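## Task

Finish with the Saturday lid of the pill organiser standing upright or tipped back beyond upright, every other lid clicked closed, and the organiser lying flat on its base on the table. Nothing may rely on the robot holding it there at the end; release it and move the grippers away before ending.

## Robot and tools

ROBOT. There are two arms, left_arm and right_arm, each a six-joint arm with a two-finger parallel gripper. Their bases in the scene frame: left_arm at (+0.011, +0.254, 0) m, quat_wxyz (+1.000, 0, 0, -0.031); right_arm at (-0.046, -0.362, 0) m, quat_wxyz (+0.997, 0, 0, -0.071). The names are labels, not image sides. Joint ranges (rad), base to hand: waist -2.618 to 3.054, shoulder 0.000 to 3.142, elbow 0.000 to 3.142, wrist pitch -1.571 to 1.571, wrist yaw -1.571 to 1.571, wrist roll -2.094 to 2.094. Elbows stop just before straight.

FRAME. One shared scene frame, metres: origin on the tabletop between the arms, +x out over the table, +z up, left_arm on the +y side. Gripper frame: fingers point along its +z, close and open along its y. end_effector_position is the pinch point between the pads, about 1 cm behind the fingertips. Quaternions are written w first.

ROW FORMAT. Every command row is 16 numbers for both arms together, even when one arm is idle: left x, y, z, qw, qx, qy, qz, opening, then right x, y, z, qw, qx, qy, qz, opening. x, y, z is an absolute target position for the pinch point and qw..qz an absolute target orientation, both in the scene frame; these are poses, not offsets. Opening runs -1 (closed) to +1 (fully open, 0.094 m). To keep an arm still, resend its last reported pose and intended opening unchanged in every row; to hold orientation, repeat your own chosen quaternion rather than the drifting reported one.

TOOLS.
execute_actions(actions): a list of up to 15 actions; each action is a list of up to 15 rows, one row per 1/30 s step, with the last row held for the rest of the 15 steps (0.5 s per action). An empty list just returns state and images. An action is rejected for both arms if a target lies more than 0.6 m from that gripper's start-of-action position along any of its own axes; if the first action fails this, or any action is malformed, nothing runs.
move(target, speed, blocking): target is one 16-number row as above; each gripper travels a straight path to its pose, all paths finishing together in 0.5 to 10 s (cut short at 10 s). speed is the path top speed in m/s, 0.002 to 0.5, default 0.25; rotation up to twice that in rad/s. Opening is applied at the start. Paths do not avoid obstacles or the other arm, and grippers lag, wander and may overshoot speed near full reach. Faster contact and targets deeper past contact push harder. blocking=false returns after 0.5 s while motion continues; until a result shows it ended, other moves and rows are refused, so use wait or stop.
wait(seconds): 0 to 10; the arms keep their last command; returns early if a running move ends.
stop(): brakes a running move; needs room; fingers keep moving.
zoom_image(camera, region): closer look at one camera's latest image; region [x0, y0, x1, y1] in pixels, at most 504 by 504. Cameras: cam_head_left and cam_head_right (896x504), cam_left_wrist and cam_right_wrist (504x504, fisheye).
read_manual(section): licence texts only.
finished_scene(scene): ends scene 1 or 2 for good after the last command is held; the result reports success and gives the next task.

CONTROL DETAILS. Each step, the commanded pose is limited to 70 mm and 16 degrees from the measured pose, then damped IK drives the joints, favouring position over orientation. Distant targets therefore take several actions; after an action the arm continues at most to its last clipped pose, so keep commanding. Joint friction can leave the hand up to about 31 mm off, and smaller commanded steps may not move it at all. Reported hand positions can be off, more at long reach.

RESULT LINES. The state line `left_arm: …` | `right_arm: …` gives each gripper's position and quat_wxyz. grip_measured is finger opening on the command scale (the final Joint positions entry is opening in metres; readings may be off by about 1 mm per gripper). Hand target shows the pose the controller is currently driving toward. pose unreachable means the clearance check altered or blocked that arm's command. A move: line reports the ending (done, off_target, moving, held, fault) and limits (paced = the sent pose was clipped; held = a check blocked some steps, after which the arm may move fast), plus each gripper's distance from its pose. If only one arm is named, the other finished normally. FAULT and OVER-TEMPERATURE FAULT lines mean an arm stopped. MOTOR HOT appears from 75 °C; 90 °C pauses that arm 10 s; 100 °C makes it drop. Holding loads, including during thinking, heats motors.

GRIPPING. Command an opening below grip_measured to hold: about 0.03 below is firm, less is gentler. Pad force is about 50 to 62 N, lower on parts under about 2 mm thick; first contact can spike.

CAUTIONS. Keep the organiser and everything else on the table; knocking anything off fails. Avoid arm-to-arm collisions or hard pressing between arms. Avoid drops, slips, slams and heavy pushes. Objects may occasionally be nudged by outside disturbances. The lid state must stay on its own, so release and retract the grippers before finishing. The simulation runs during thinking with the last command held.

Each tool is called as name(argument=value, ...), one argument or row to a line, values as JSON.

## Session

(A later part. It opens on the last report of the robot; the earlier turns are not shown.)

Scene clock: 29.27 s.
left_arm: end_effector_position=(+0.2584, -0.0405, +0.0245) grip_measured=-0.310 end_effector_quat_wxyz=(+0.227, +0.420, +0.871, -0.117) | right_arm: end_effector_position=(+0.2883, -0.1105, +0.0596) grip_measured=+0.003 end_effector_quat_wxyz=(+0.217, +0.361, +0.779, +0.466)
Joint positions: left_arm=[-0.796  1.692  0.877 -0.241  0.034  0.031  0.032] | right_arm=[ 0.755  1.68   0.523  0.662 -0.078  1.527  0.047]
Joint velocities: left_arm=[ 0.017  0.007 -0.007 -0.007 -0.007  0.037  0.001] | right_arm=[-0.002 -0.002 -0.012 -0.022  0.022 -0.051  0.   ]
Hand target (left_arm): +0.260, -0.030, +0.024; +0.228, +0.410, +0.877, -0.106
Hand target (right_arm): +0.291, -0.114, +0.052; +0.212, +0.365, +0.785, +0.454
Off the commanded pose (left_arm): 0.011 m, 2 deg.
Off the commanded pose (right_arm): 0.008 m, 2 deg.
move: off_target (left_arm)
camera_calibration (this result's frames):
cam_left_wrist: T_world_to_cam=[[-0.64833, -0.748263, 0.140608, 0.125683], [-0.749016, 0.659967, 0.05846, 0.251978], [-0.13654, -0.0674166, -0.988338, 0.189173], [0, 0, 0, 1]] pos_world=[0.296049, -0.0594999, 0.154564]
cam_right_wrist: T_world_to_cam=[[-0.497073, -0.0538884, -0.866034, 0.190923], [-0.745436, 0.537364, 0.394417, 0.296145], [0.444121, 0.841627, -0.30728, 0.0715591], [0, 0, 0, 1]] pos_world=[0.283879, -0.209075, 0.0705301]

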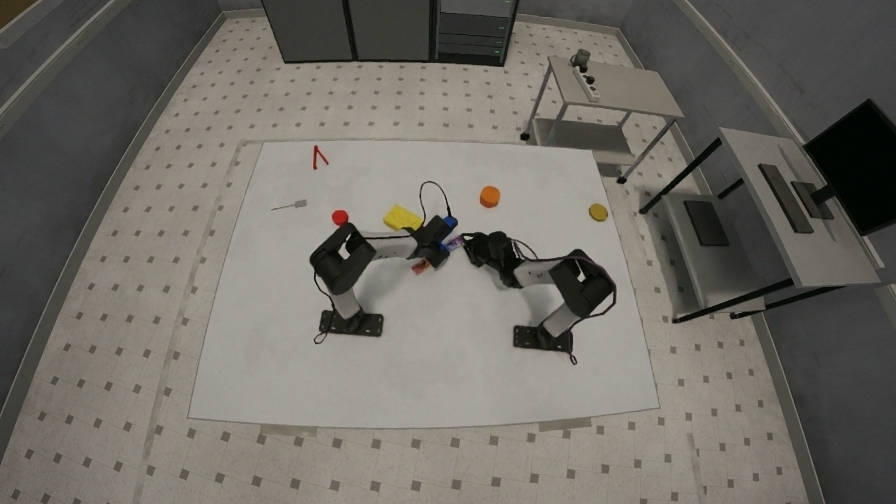

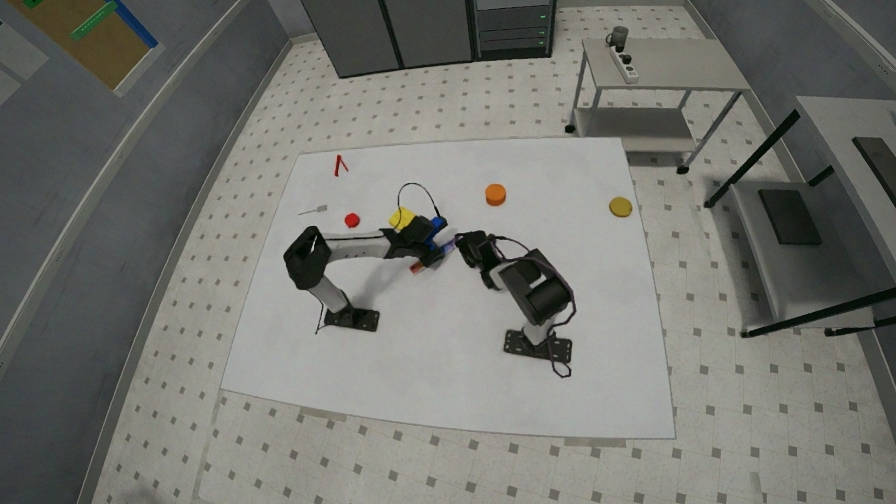

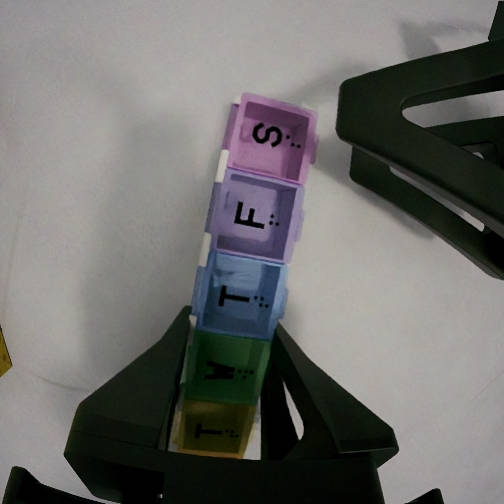

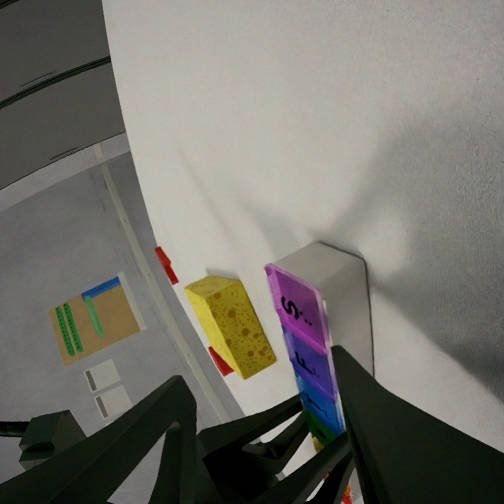

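move(
  target=[0.26,-0.03,0.024,0.228,0.41,0.877,-0.106,-0.4, 0.293,-0.116,0.036,0.2115,0.365,0.784,0.453,0],
  speed=0.04,
)

move(
  target=[0.26,-0.03,0.024,0.228,0.41,0.877,-0.106,-0.4, 0.311,-0.101,0.036,0.2115,0.365,0.784,0.453,0],
  speed=0.015,
)

Scene clock: 31.40 s.
left_arm: end_effector_position=(+0.2584, -0.0405, +0.0245) grip_measured=-0.310 end_effector_quat_wxyz=(+0.227, +0.420, +0.871, -0.117) | right_arm: end_effector_position=(+0.2919, -0.1120, +0.0428) grip_measured=+0.003 end_effector_quat_wxyz=(+0.214, +0.363, +0.782, +0.459)
Joint positions: left_arm=[-0.796  1.692  0.877 -0.241  0.034  0.031  0.032] | right_arm=[ 0.744  1.751  0.523  0.717 -0.088  1.521  0.047]
Joint velocities: left_arm=[ 0.002  0.002  0.002 -0.022 -0.037 -0.022 -0.001] | right_arm=[ 0.002  0.007 -0.017  0.051 -0.022 -0.051  0.001]
Hand target (left_arm): +0.260, -0.030, +0.024; +0.228, +0.410, +0.877, -0.106
Hand target (right_arm): +0.293, -0.116, +0.036; +0.212, +0.366, +0.785, +0.453
Off the commanded pose (left_arm): 0.011 m, 2 deg.
Off the commanded pose (right_arm): 0.008 m, 1 deg.
move: off_target (left_arm)
camera_calibration (this result's frames):
cam_left_wrist: T_world_to_cam=[[-0.64833, -0.748263, 0.140608, 0.125683], [-0.749016, 0.659967, 0.05846, 0.251978], [-0.13654, -0.0674166, -0.988338, 0.189173], [0, 0, 0, 1]] pos_world=[0.296049, -0.0594999, 0.154564]
cam_right_wrist: T_world_to_cam=[[-0.508275, -0.0621461, -0.858949, 0.180151], [-0.740009, 0.541685, 0.398702, 0.304986], [0.440502, 0.838281, -0.321314, 0.0674013], [0, 0, 0, 1]] pos_world=[0.287569, -0.210512, 0.054799]

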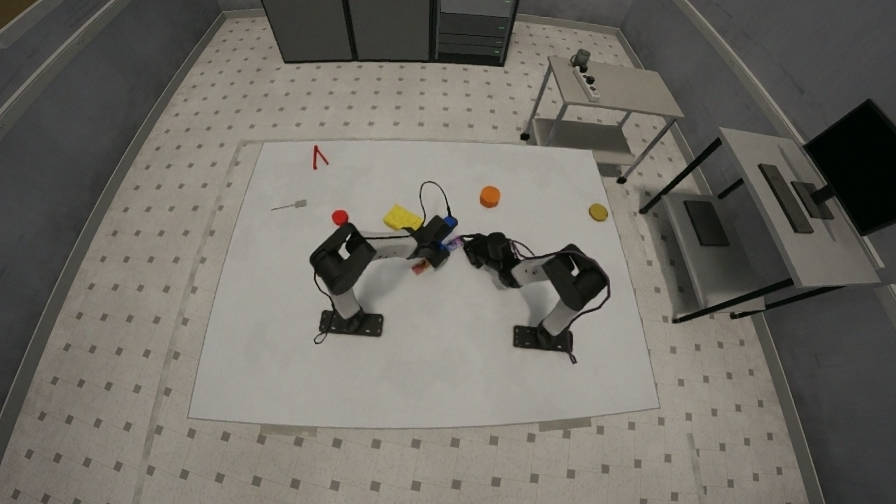

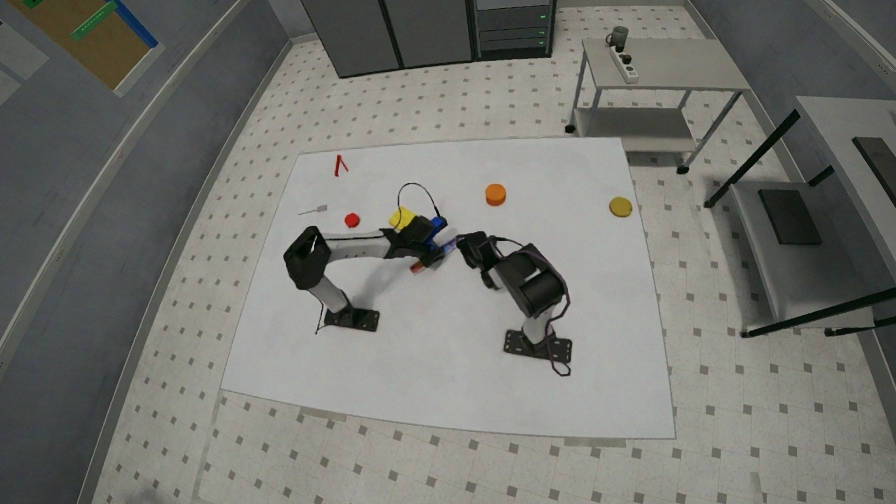

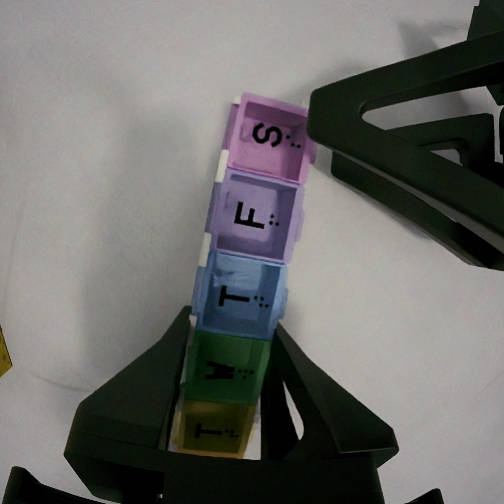

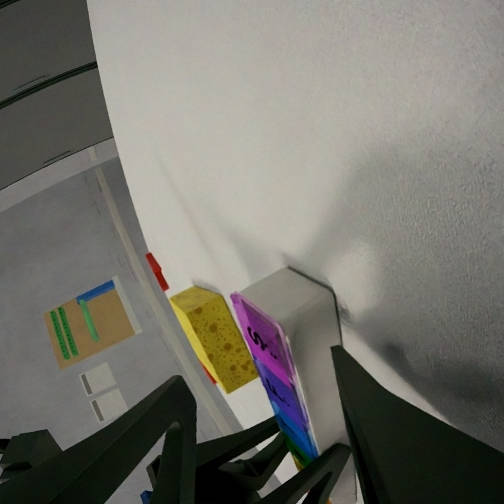

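Scene clock: 33.17 s.
left_arm: end_effector_position=(+0.2614, -0.0382, +0.0245) grip_measured=-0.310 end_effector_quat_wxyz=(+0.230, +0.411, +0.875, -0.111) | right_arm: end_effector_position=(+0.3073, -0.1014, +0.0408) grip_measured=+0.003 end_effector_quat_wxyz=(+0.214, +0.362, +0.782, +0.460)
Joint positions: left_arm=[-0.794  1.692  0.877 -0.24   0.016  0.018  0.032] | right_arm=[ 0.744  1.816  0.597  0.711 -0.088  1.521  0.047]
Joint velocities: left_arm=[-0.022  0.002 -0.017  0.037  0.081  0.051  0.   ] | right_arm=[-0.002  0.007  0.012 -0.095  0.007 -0.066 -0.001]
Hand target (left_arm): +0.260, -0.030, +0.024; +0.228, +0.410, +0.877, -0.106
Hand target (right_arm): +0.311, -0.101, +0.036; +0.212, +0.365, +0.785, +0.454
Off the commanded pose (left_arm): 0.008 m, 1 deg.
Off the commanded pose (right_arm): 0.006 m, 1 deg.
move: done
camera_calibration (this result's frames):
cam_left_wrist: T_world_to_cam=[[-0.632328, -0.763287, 0.132494, 0.124846], [-0.763964, 0.642752, 0.0568217, 0.255987], [-0.128532, -0.0652906, -0.989554, 0.187791], [0, 0, 0, 1]] pos_world=[0.298645, -0.0569819, 0.154742]
cam_right_wrist: T_world_to_cam=[[-0.506993, -0.0612569, -0.859771, 0.186625], [-0.740775, 0.540948, 0.398281, 0.311615], [0.440694, 0.838822, -0.319634, 0.0509781], [0, 0, 0, 1]] pos_world=[0.302988, -0.199897, 0.0526391]

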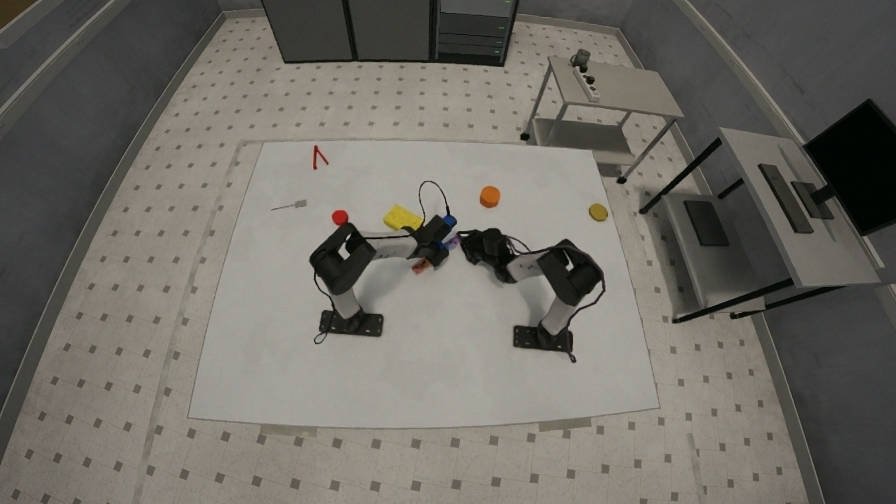

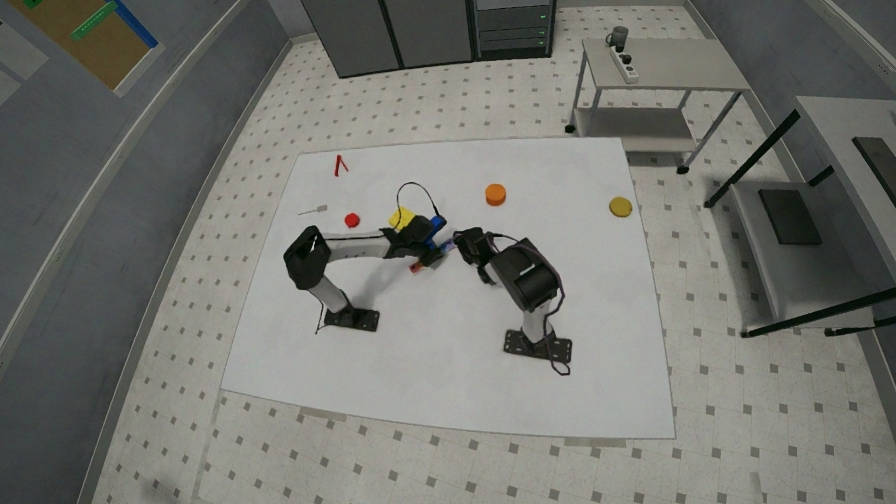

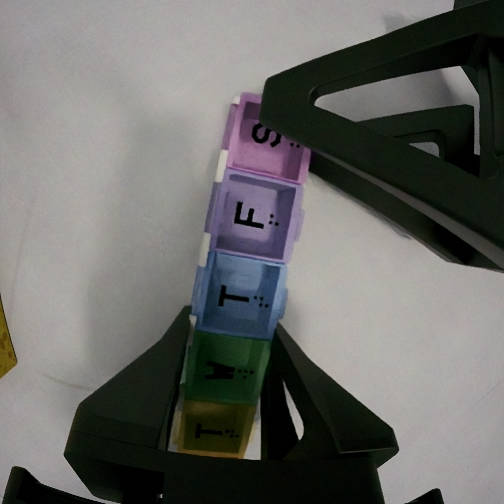

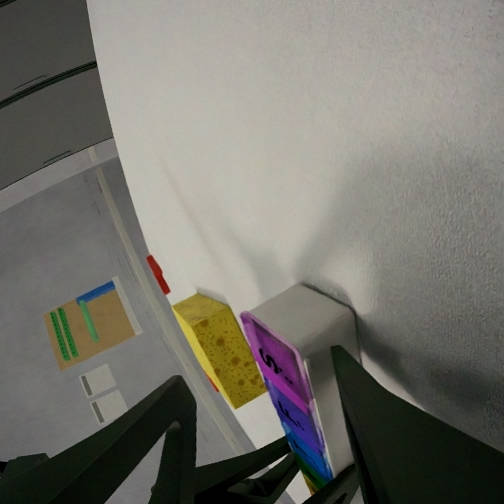

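execute_actions(
  actions=[
    [[0.258,-0.04,0.02,0.21,0.412,0.882,-0.097,-0.4, 0.314,-0.093,0.045,0.2115,0.365,0.784,0.453,0]],
    [[0.258,-0.04,0.018,0.195,0.413,0.885,-0.091,-0.4, 0.315,-0.092,0.055,0.2115,0.365,0.784,0.453,0]],
    [[0.258,-0.04,0.018,0.188,0.414,0.886,-0.088,-0.4, 0.316,-0.091,0.065,0.2115,0.365,0.784,0.453,0]],
    [[0.258,-0.04,0.018,0.188,0.414,0.886,-0.088,-0.4, 0.317,-0.090,0.075,0.2115,0.365,0.784,0.453,0]],
  ],
)

Scene clock: 38.43 s.
left_arm: end_effector_position=(+0.2661, -0.0394, +0.0261) grip_measured=-0.310 end_effector_quat_wxyz=(+0.208, +0.404, +0.886, -0.092) | right_arm: end_effector_position=(+0.3179, -0.0969, +0.0679) grip_measured=+0.003 end_effector_quat_wxyz=(+0.214, +0.370, +0.787, +0.445)
Joint positions: left_arm=[-0.797  1.732  0.961 -0.341 -0.007 -0.001  0.032] | right_arm=[ 0.746  1.734  0.7    0.494 -0.069  1.522  0.047]
Joint velocities: left_arm=[-0.007  0.002 -0.027 -0.022 -0.037 -0.081 -0.   ] | right_arm=[-0.007  0.017 -0.027 -0.022  0.051  0.051  0.001]
Hand target (left_arm): +0.258, -0.040, +0.018; +0.188, +0.414, +0.886, -0.088
Hand target (right_arm): +0.317, -0.090, +0.075; +0.212, +0.365, +0.785, +0.453
Off the commanded pose (left_arm): 0.011 m, 3 deg.
Off the commanded pose (right_arm): 0.010 m, 1 deg.
camera_calibration (this result's frames):
cam_left_wrist: T_world_to_cam=[[-0.610239, -0.784469, 0.110533, 0.120533], [-0.776901, 0.61989, 0.110276, 0.261395], [-0.155026, -0.0185784, -0.987736, 0.198642], [0, 0, 0, 1]] pos_world=[0.307427, -0.0637918, 0.154057]
cam_right_wrist: T_world_to_cam=[[-0.525867, -0.0747617, -0.847275, 0.219445], [-0.72409, 0.561994, 0.399822, 0.302862], [0.446272, 0.823756, -0.349668, 0.0500573], [0, 0, 0, 1]] pos_world=[0.312359, -0.195036, 0.0823429]

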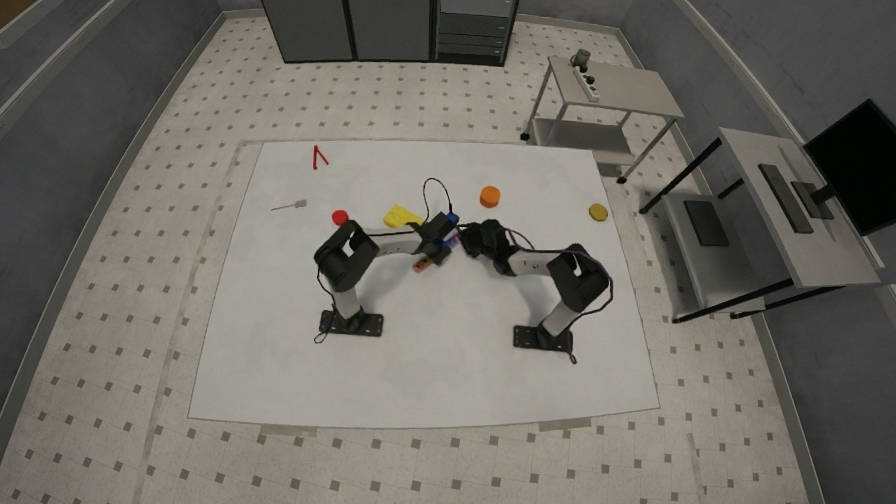

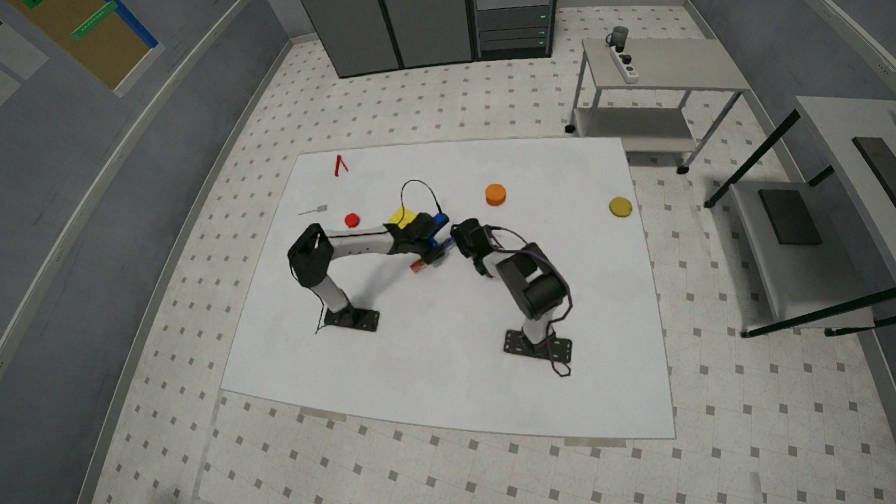

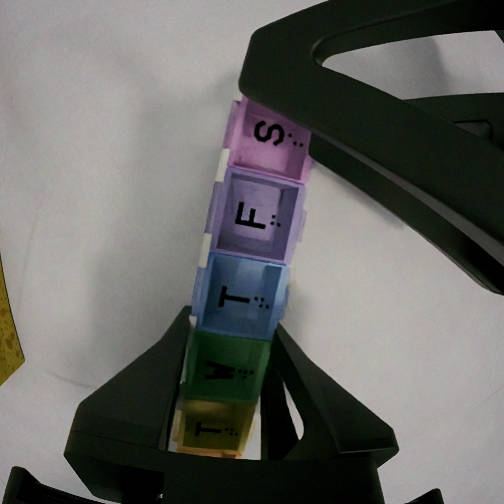

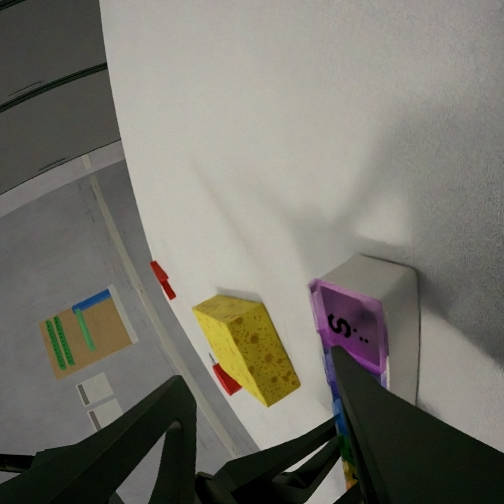

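wait(
  seconds=0.3,
)

Scene clock: 39.17 s.
left_arm: end_effector_position=(+0.2661, -0.0394, +0.0261) grip_measured=-0.310 end_effector_quat_wxyz=(+0.208, +0.404, +0.886, -0.092) | right_arm: end_effector_position=(+0.3179, -0.0969, +0.0679) grip_measured=+0.003 end_effector_quat_wxyz=(+0.214, +0.370, +0.787, +0.445)
Joint positions: left_arm=[-0.797  1.732  0.961 -0.341 -0.007 -0.001  0.032] | right_arm=[ 0.746  1.734  0.7    0.494 -0.069  1.522  0.047]
Joint velocities: left_arm=[-0.012  0.007  0.007  0.022 -0.051 -0.007 -0.   ] | right_arm=[ 0.012 -0.012 -0.002  0.037  0.037  0.007 -0.   ]
Hand target (left_arm): +0.258, -0.040, +0.018; +0.188, +0.414, +0.886, -0.088
Hand target (right_arm): +0.317, -0.090, +0.075; +0.212, +0.365, +0.785, +0.453
Off the commanded pose (left_arm): 0.011 m, 3 deg.
Off the commanded pose (right_arm): 0.010 m, 1 deg.
wait: 0.30 s; at rest from the start
camera_calibration (this result's frames):
cam_left_wrist: T_world_to_cam=[[-0.610239, -0.784469, 0.110533, 0.120533], [-0.776901, 0.61989, 0.110276, 0.261395], [-0.155026, -0.0185784, -0.987736, 0.198642], [0, 0, 0, 1]] pos_world=[0.307427, -0.0637918, 0.154057]
cam_right_wrist: T_world_to_cam=[[-0.525867, -0.0747617, -0.847275, 0.219445], [-0.72409, 0.561994, 0.399822, 0.302862], [0.446272, 0.823756, -0.349668, 0.0500573], [0, 0, 0, 1]] pos_world=[0.312359, -0.195036, 0.0823429]

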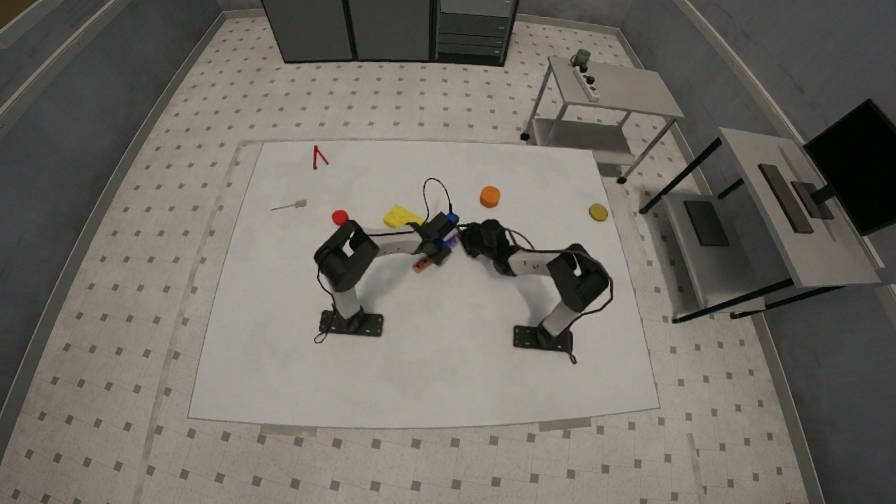

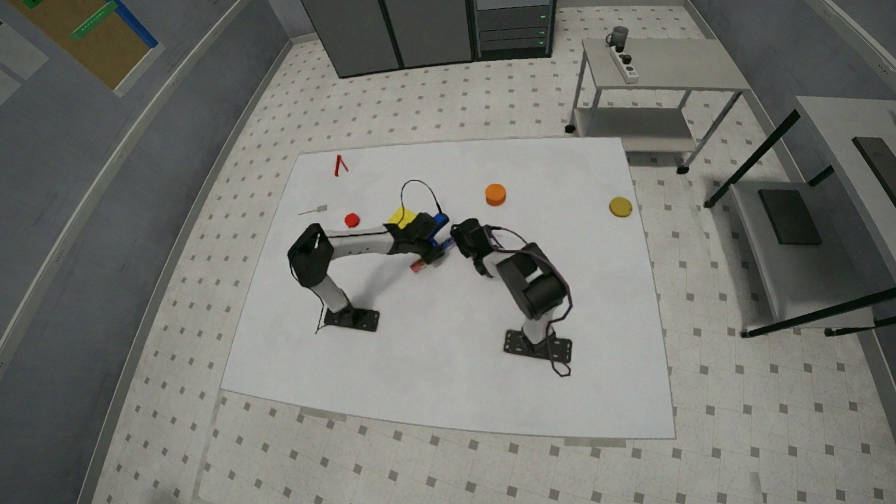

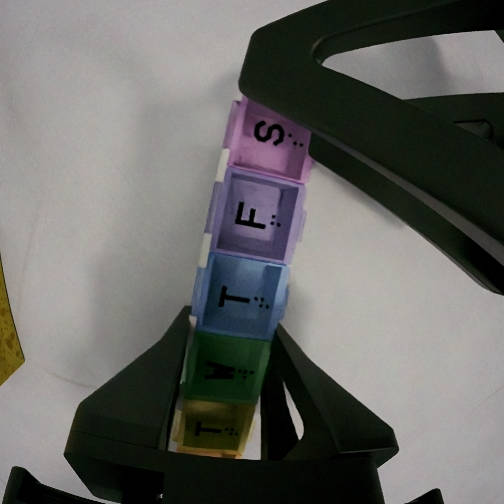

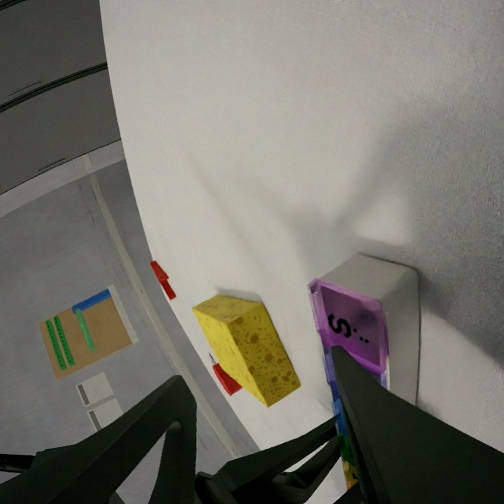

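move(
  target=[0.258,-0.04,0.018,0.188,0.414,0.886,-0.088,-0.4, 0.302,-0.106,0.06,0.2115,0.365,0.784,0.453,0],
  speed=0.04,
)

move(
  target=[0.258,-0.04,0.018,0.188,0.414,0.886,-0.088,-0.4, 0.302,-0.106,0.036,0.2115,0.365,0.784,0.453,0],
  speed=0.04,
)

move(
  target=[0.258,-0.04,0.018,0.188,0.414,0.886,-0.088,-0.4, 0.326,-0.086,0.038,0.2115,0.365,0.784,0.453,0],
  speed=0.02,
)

move(
  target=[0.258,-0.04,0.018,0.188,0.414,0.886,-0.088,-0.4, 0.329,-0.083,0.065,0.2115,0.365,0.784,0.453,0],
  speed=0.015,
)

Scene clock: 42.87 s.
left_arm: end_effector_position=(+0.2662, -0.0396, +0.0262) grip_measured=-0.310 end_effector_quat_wxyz=(+0.209, +0.404, +0.886, -0.092) | right_arm: end_effector_position=(+0.3070, -0.1028, +0.0629) grip_measured=+0.003 end_effector_quat_wxyz=(+0.215, +0.366, +0.783, +0.455)
Joint positions: left_arm=[-0.797  1.732  0.961 -0.34  -0.007 -0.001  0.032] | right_arm=[ 0.746  1.719  0.624  0.577 -0.077  1.522  0.047]
Joint velocities: left_arm=[ 0.007 -0.002  0.022  0.022 -0.037 -0.022 -0.   ] | right_arm=[-0.017 -0.002  0.002  0.007  0.051 -0.051 -0.001]
Hand target (left_arm): +0.258, -0.040, +0.018; +0.188, +0.414, +0.886, -0.088
Hand target (right_arm): +0.302, -0.106, +0.060; +0.212, +0.365, +0.785, +0.454
Off the commanded pose (left_arm): 0.012 m, 3 deg.
Off the commanded pose (right_arm): 0.007 m, 1 deg.
move: off_target (left_arm)
camera_calibration (this result's frames):
cam_left_wrist: T_world_to_cam=[[-0.610321, -0.784373, 0.110757, 0.12049], [-0.776983, 0.619985, 0.109158, 0.261683], [-0.154288, -0.0194346, -0.987835, 0.198559], [0, 0, 0, 1]] pos_world=[0.307496, -0.0638718, 0.154234]
cam_right_wrist: T_world_to_cam=[[-0.511809, -0.0648249, -0.85665, 0.206256], [-0.734286, 0.550625, 0.397035, 0.302388], [0.445955, 0.832232, -0.329415, 0.0577145], [0, 0, 0, 1]] pos_world=[0.301865, -0.201164, 0.0756427]

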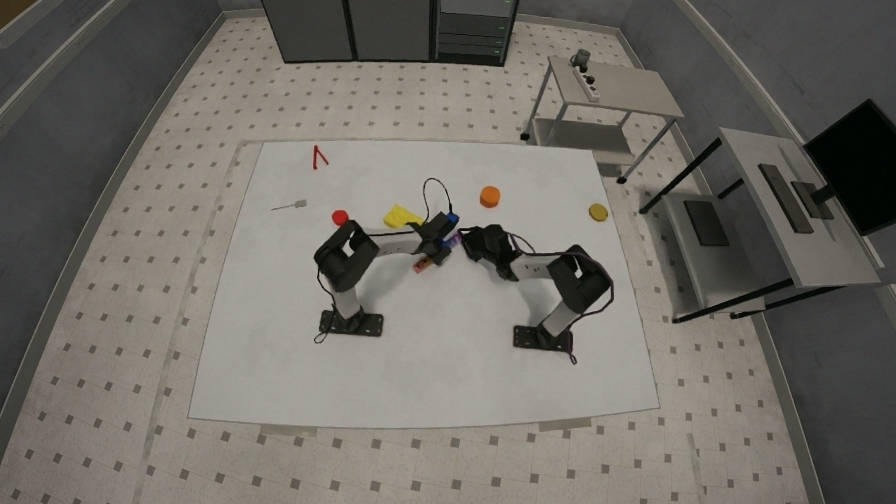

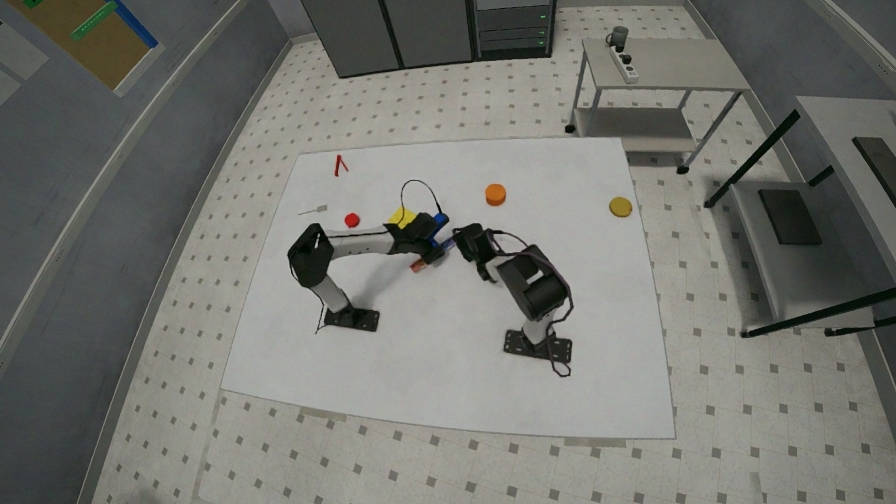

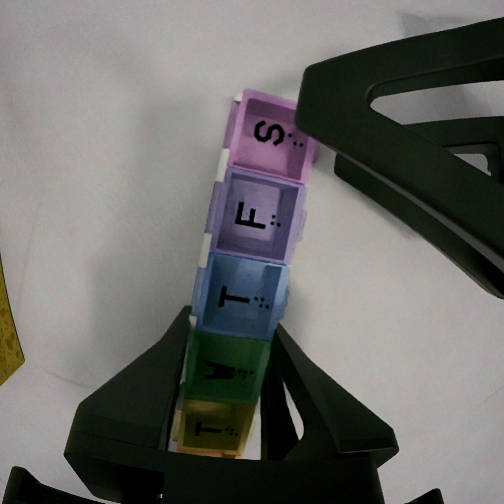

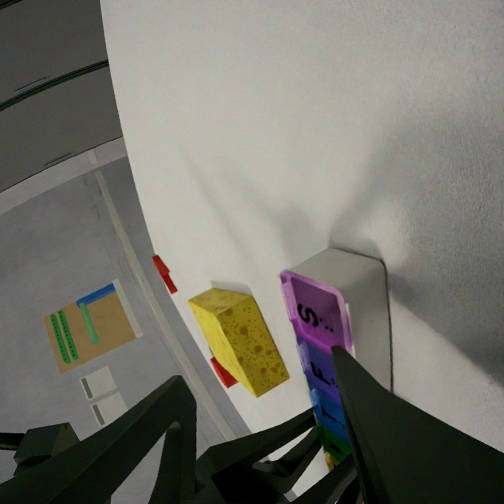

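Scene clock: 44.07 s.
left_arm: end_effector_position=(+0.2663, -0.0397, +0.0262) grip_measured=-0.310 end_effector_quat_wxyz=(+0.209, +0.404, +0.886, -0.092) | right_arm: end_effector_position=(+0.3079, -0.1018, +0.0501) grip_measured=+0.003 end_effector_quat_wxyz=(+0.221, +0.362, +0.777, +0.466)
Joint positions: left_arm=[-0.797  1.732  0.961 -0.339 -0.007 -0.001  0.032] | right_arm=[ 0.746  1.788  0.593  0.705 -0.078  1.522  0.047]
Joint velocities: left_arm=[ 0.007  0.012  0.002 -0.037  0.007 -0.022 -0.   ] | right_arm=[-0.017  0.012 -0.002  0.007  0.022 -0.007  0.001]
Hand target (left_arm): +0.258, -0.040, +0.018; +0.188, +0.414, +0.886, -0.088
Hand target (right_arm): +0.302, -0.106, +0.036; +0.212, +0.365, +0.785, +0.454
Off the commanded pose (left_arm): 0.012 m, 3 deg.
Off the commanded pose (right_arm): 0.016 m, 2 deg.
move: off_target (left_arm, right_arm)
camera_calibration (this result's frames):
cam_left_wrist: T_world_to_cam=[[-0.610349, -0.784341, 0.110831, 0.120475], [-0.77701, 0.620017, 0.108785, 0.261778], [-0.154042, -0.01972, -0.987867, 0.198532], [0, 0, 0, 1]] pos_world=[0.307519, -0.0638984, 0.154293]
cam_right_wrist: T_world_to_cam=[[-0.492027, -0.0511597, -0.869075, 0.191772], [-0.743995, 0.543105, 0.389242, 0.310244], [0.452086, 0.838105, -0.305285, 0.0497685], [0, 0, 0, 1]] pos_world=[0.302678, -0.200395, 0.0610979]

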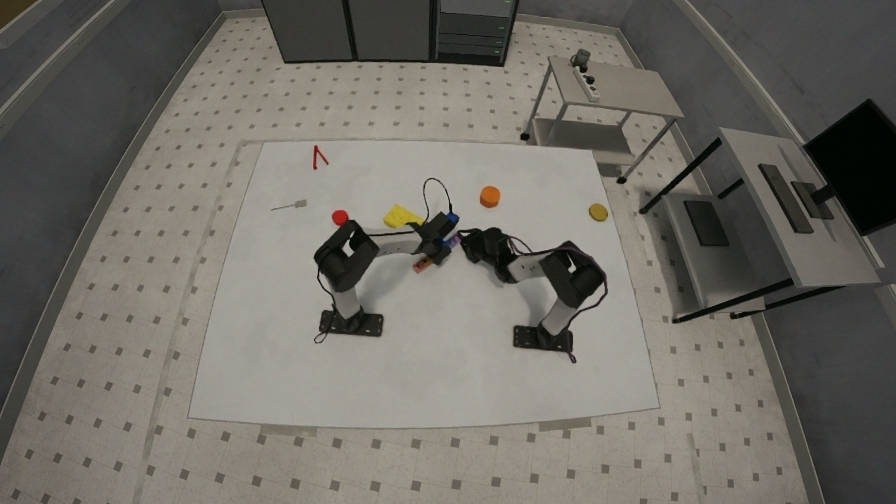

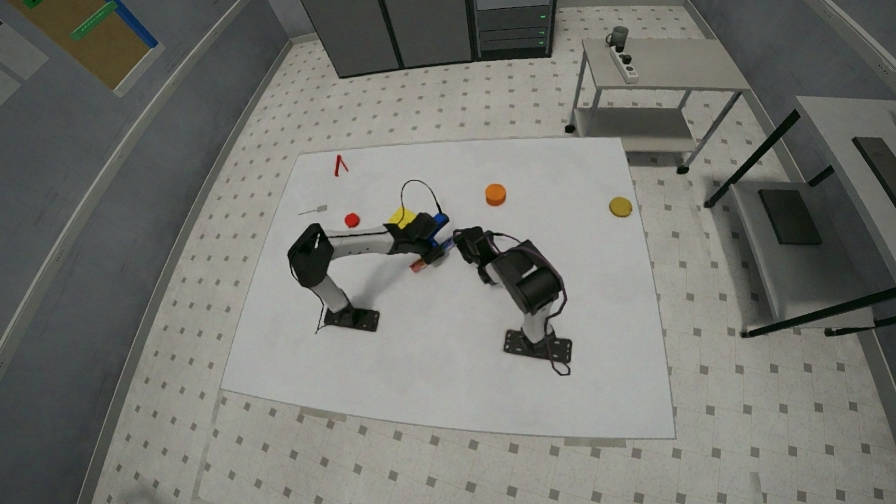

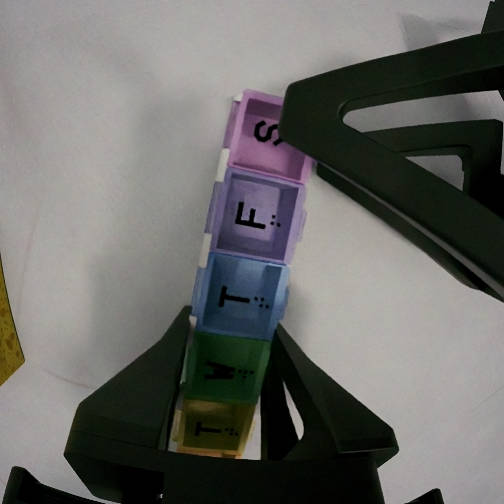

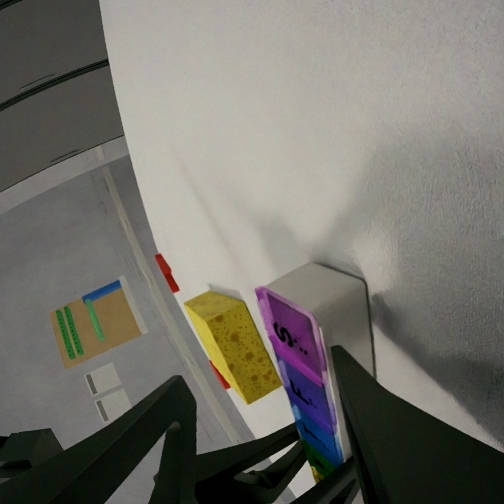

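Scene clock: 45.63 s.
left_arm: end_effector_position=(+0.2762, -0.0310, +0.0268) grip_measured=-0.310 end_effector_quat_wxyz=(+0.223, +0.385, +0.893, -0.063) | right_arm: end_effector_position=(+0.3252, -0.0891, +0.0504) grip_measured=+0.003 end_effector_quat_wxyz=(+0.220, +0.361, +0.776, +0.467)
Joint positions: left_arm=[-0.795  1.732  0.961 -0.338 -0.079 -0.025  0.032] | right_arm=[ 0.746  1.851  0.681  0.683 -0.082  1.522  0.047]
Joint velocities: left_arm=[-0.007 -0.007 -0.012 -0.007 -0.051  0.022  0.001] | right_arm=[-0.017 -0.002 -0.007  0.022  0.037  0.051 -0.   ]
Hand target (left_arm): +0.258, -0.039, +0.019; +0.189, +0.413, +0.887, -0.088
Hand target (right_arm): +0.326, -0.087, +0.038; +0.212, +0.365, +0.785, +0.454
Off the commanded pose (left_arm): 0.022 m, 6 deg.
Off the commanded pose (right_arm): 0.013 m, 2 deg.
move: off_target (left_arm, right_arm)
camera_calibration (this result's frames):
cam_left_wrist: T_world_to_cam=[[-0.569017, -0.820153, 0.0597408, 0.122078], [-0.814564, 0.572114, 0.095763, 0.273269], [-0.112719, 0.00582797, -0.99361, 0.190306], [0, 0, 0, 1]] pos_world=[0.313511, -0.0573275, 0.155628]
cam_right_wrist: T_world_to_cam=[[-0.490553, -0.0500292, -0.869974, 0.200848], [-0.746402, 0.539346, 0.389858, 0.31653], [0.449713, 0.840597, -0.30192, 0.0321978], [0, 0, 0, 1]] pos_world=[0.320305, -0.187736, 0.0610514]

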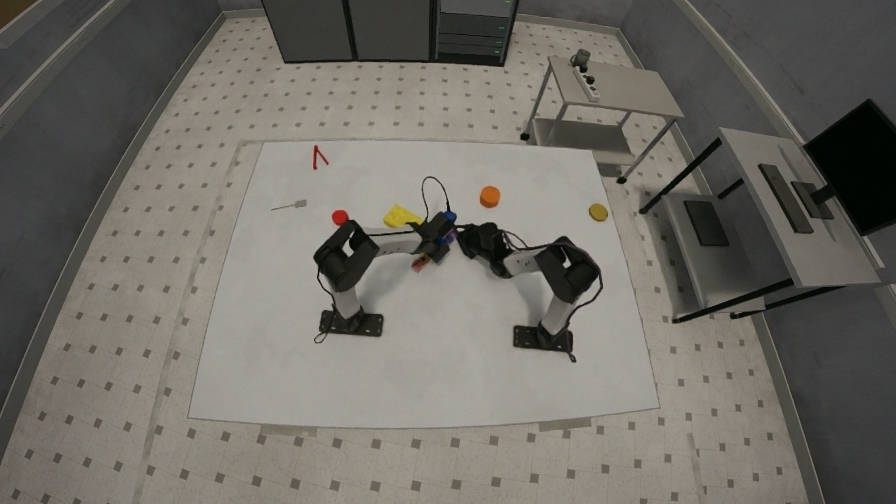

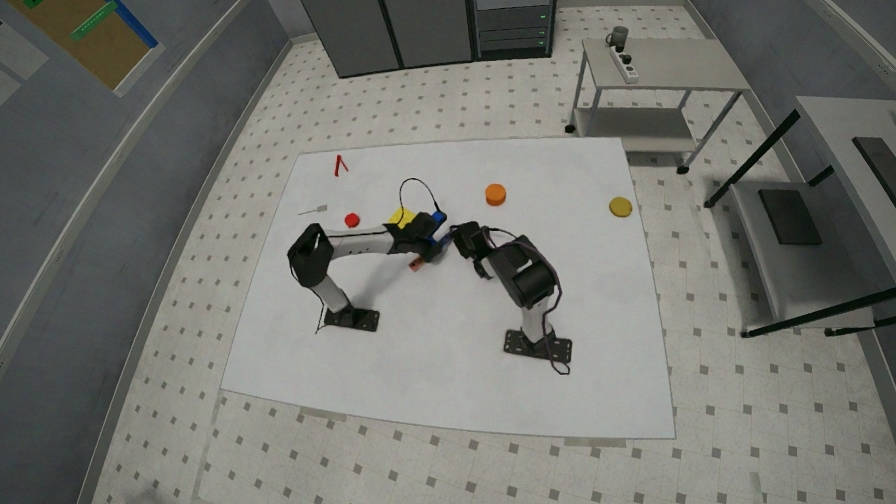

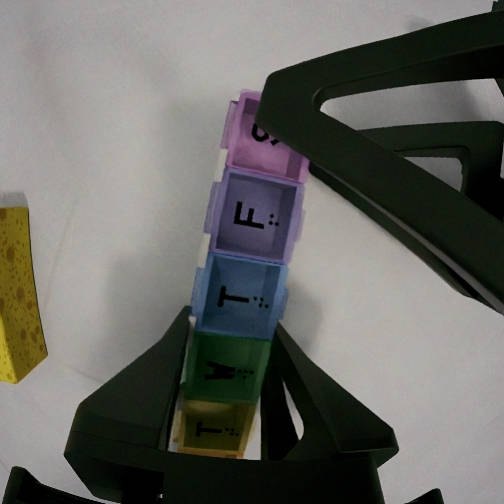

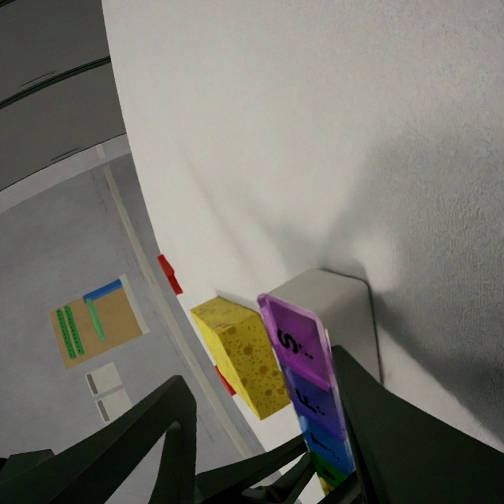

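Scene clock: 49.37 s.
left_arm: end_effector_position=(+0.2732, -0.0343, +0.0267) grip_measured=-0.310 end_effector_quat_wxyz=(+0.219, +0.389, +0.892, -0.075) | right_arm: end_effector_position=(+0.3229, -0.0910, +0.0483) grip_measured=+0.003 end_effector_quat_wxyz=(+0.202, +0.371, +0.794, +0.436)
Joint positions: left_arm=[-0.794  1.732  0.961 -0.337 -0.051 -0.021  0.032] | right_arm=[ 0.746  1.816  0.729  0.516 -0.081  1.522  0.047]
Joint velocities: left_arm=[-0.002  0.002 -0.017  0.007 -0.066 -0.066 -0.   ] | right_arm=[-0.002 -0.007  0.002  0.007 -0.022 -0.022 -0.   ]
Hand target (left_arm): +0.258, -0.040, +0.018; +0.189, +0.413, +0.886, -0.088
Hand target (right_arm): +0.329, -0.083, +0.065; +0.211, +0.365, +0.785, +0.454
Off the commanded pose (left_arm): 0.018 m, 5 deg.
Off the commanded pose (right_arm): 0.020 m, 3 deg.
move: off_target (left_arm, right_arm)
camera_calibration (this result's frames):
cam_left_wrist: T_world_to_cam=[[-0.580185, -0.810368, 0.0817911, 0.120539], [-0.804292, 0.585865, 0.0993789, 0.270323], [-0.128452, -0.00812586, -0.991682, 0.193703], [0, 0, 0, 1]] pos_world=[0.312235, -0.0591176, 0.155369]
cam_right_wrist: T_world_to_cam=[[-0.549165, -0.0904114, -0.830809, 0.211158], [-0.718195, 0.559396, 0.413851, 0.308154], [0.427334, 0.823955, -0.372133, 0.0432689], [0, 0, 0, 1]] pos_world=[0.318784, -0.188941, 0.0640036]

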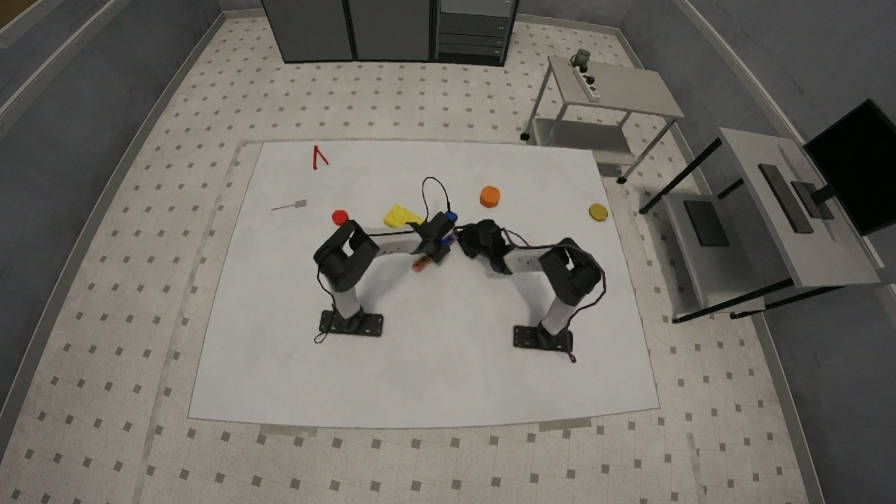

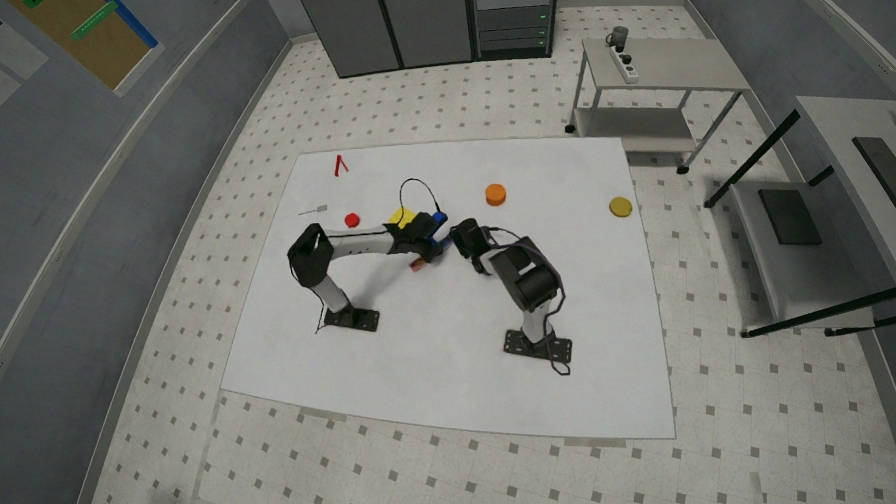

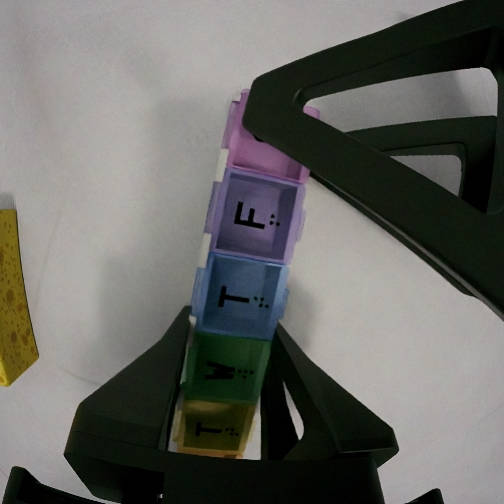

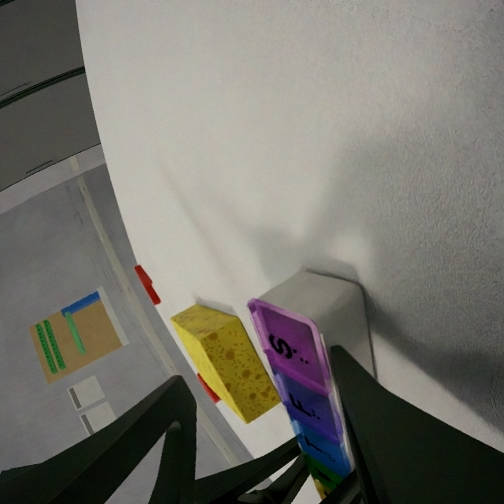

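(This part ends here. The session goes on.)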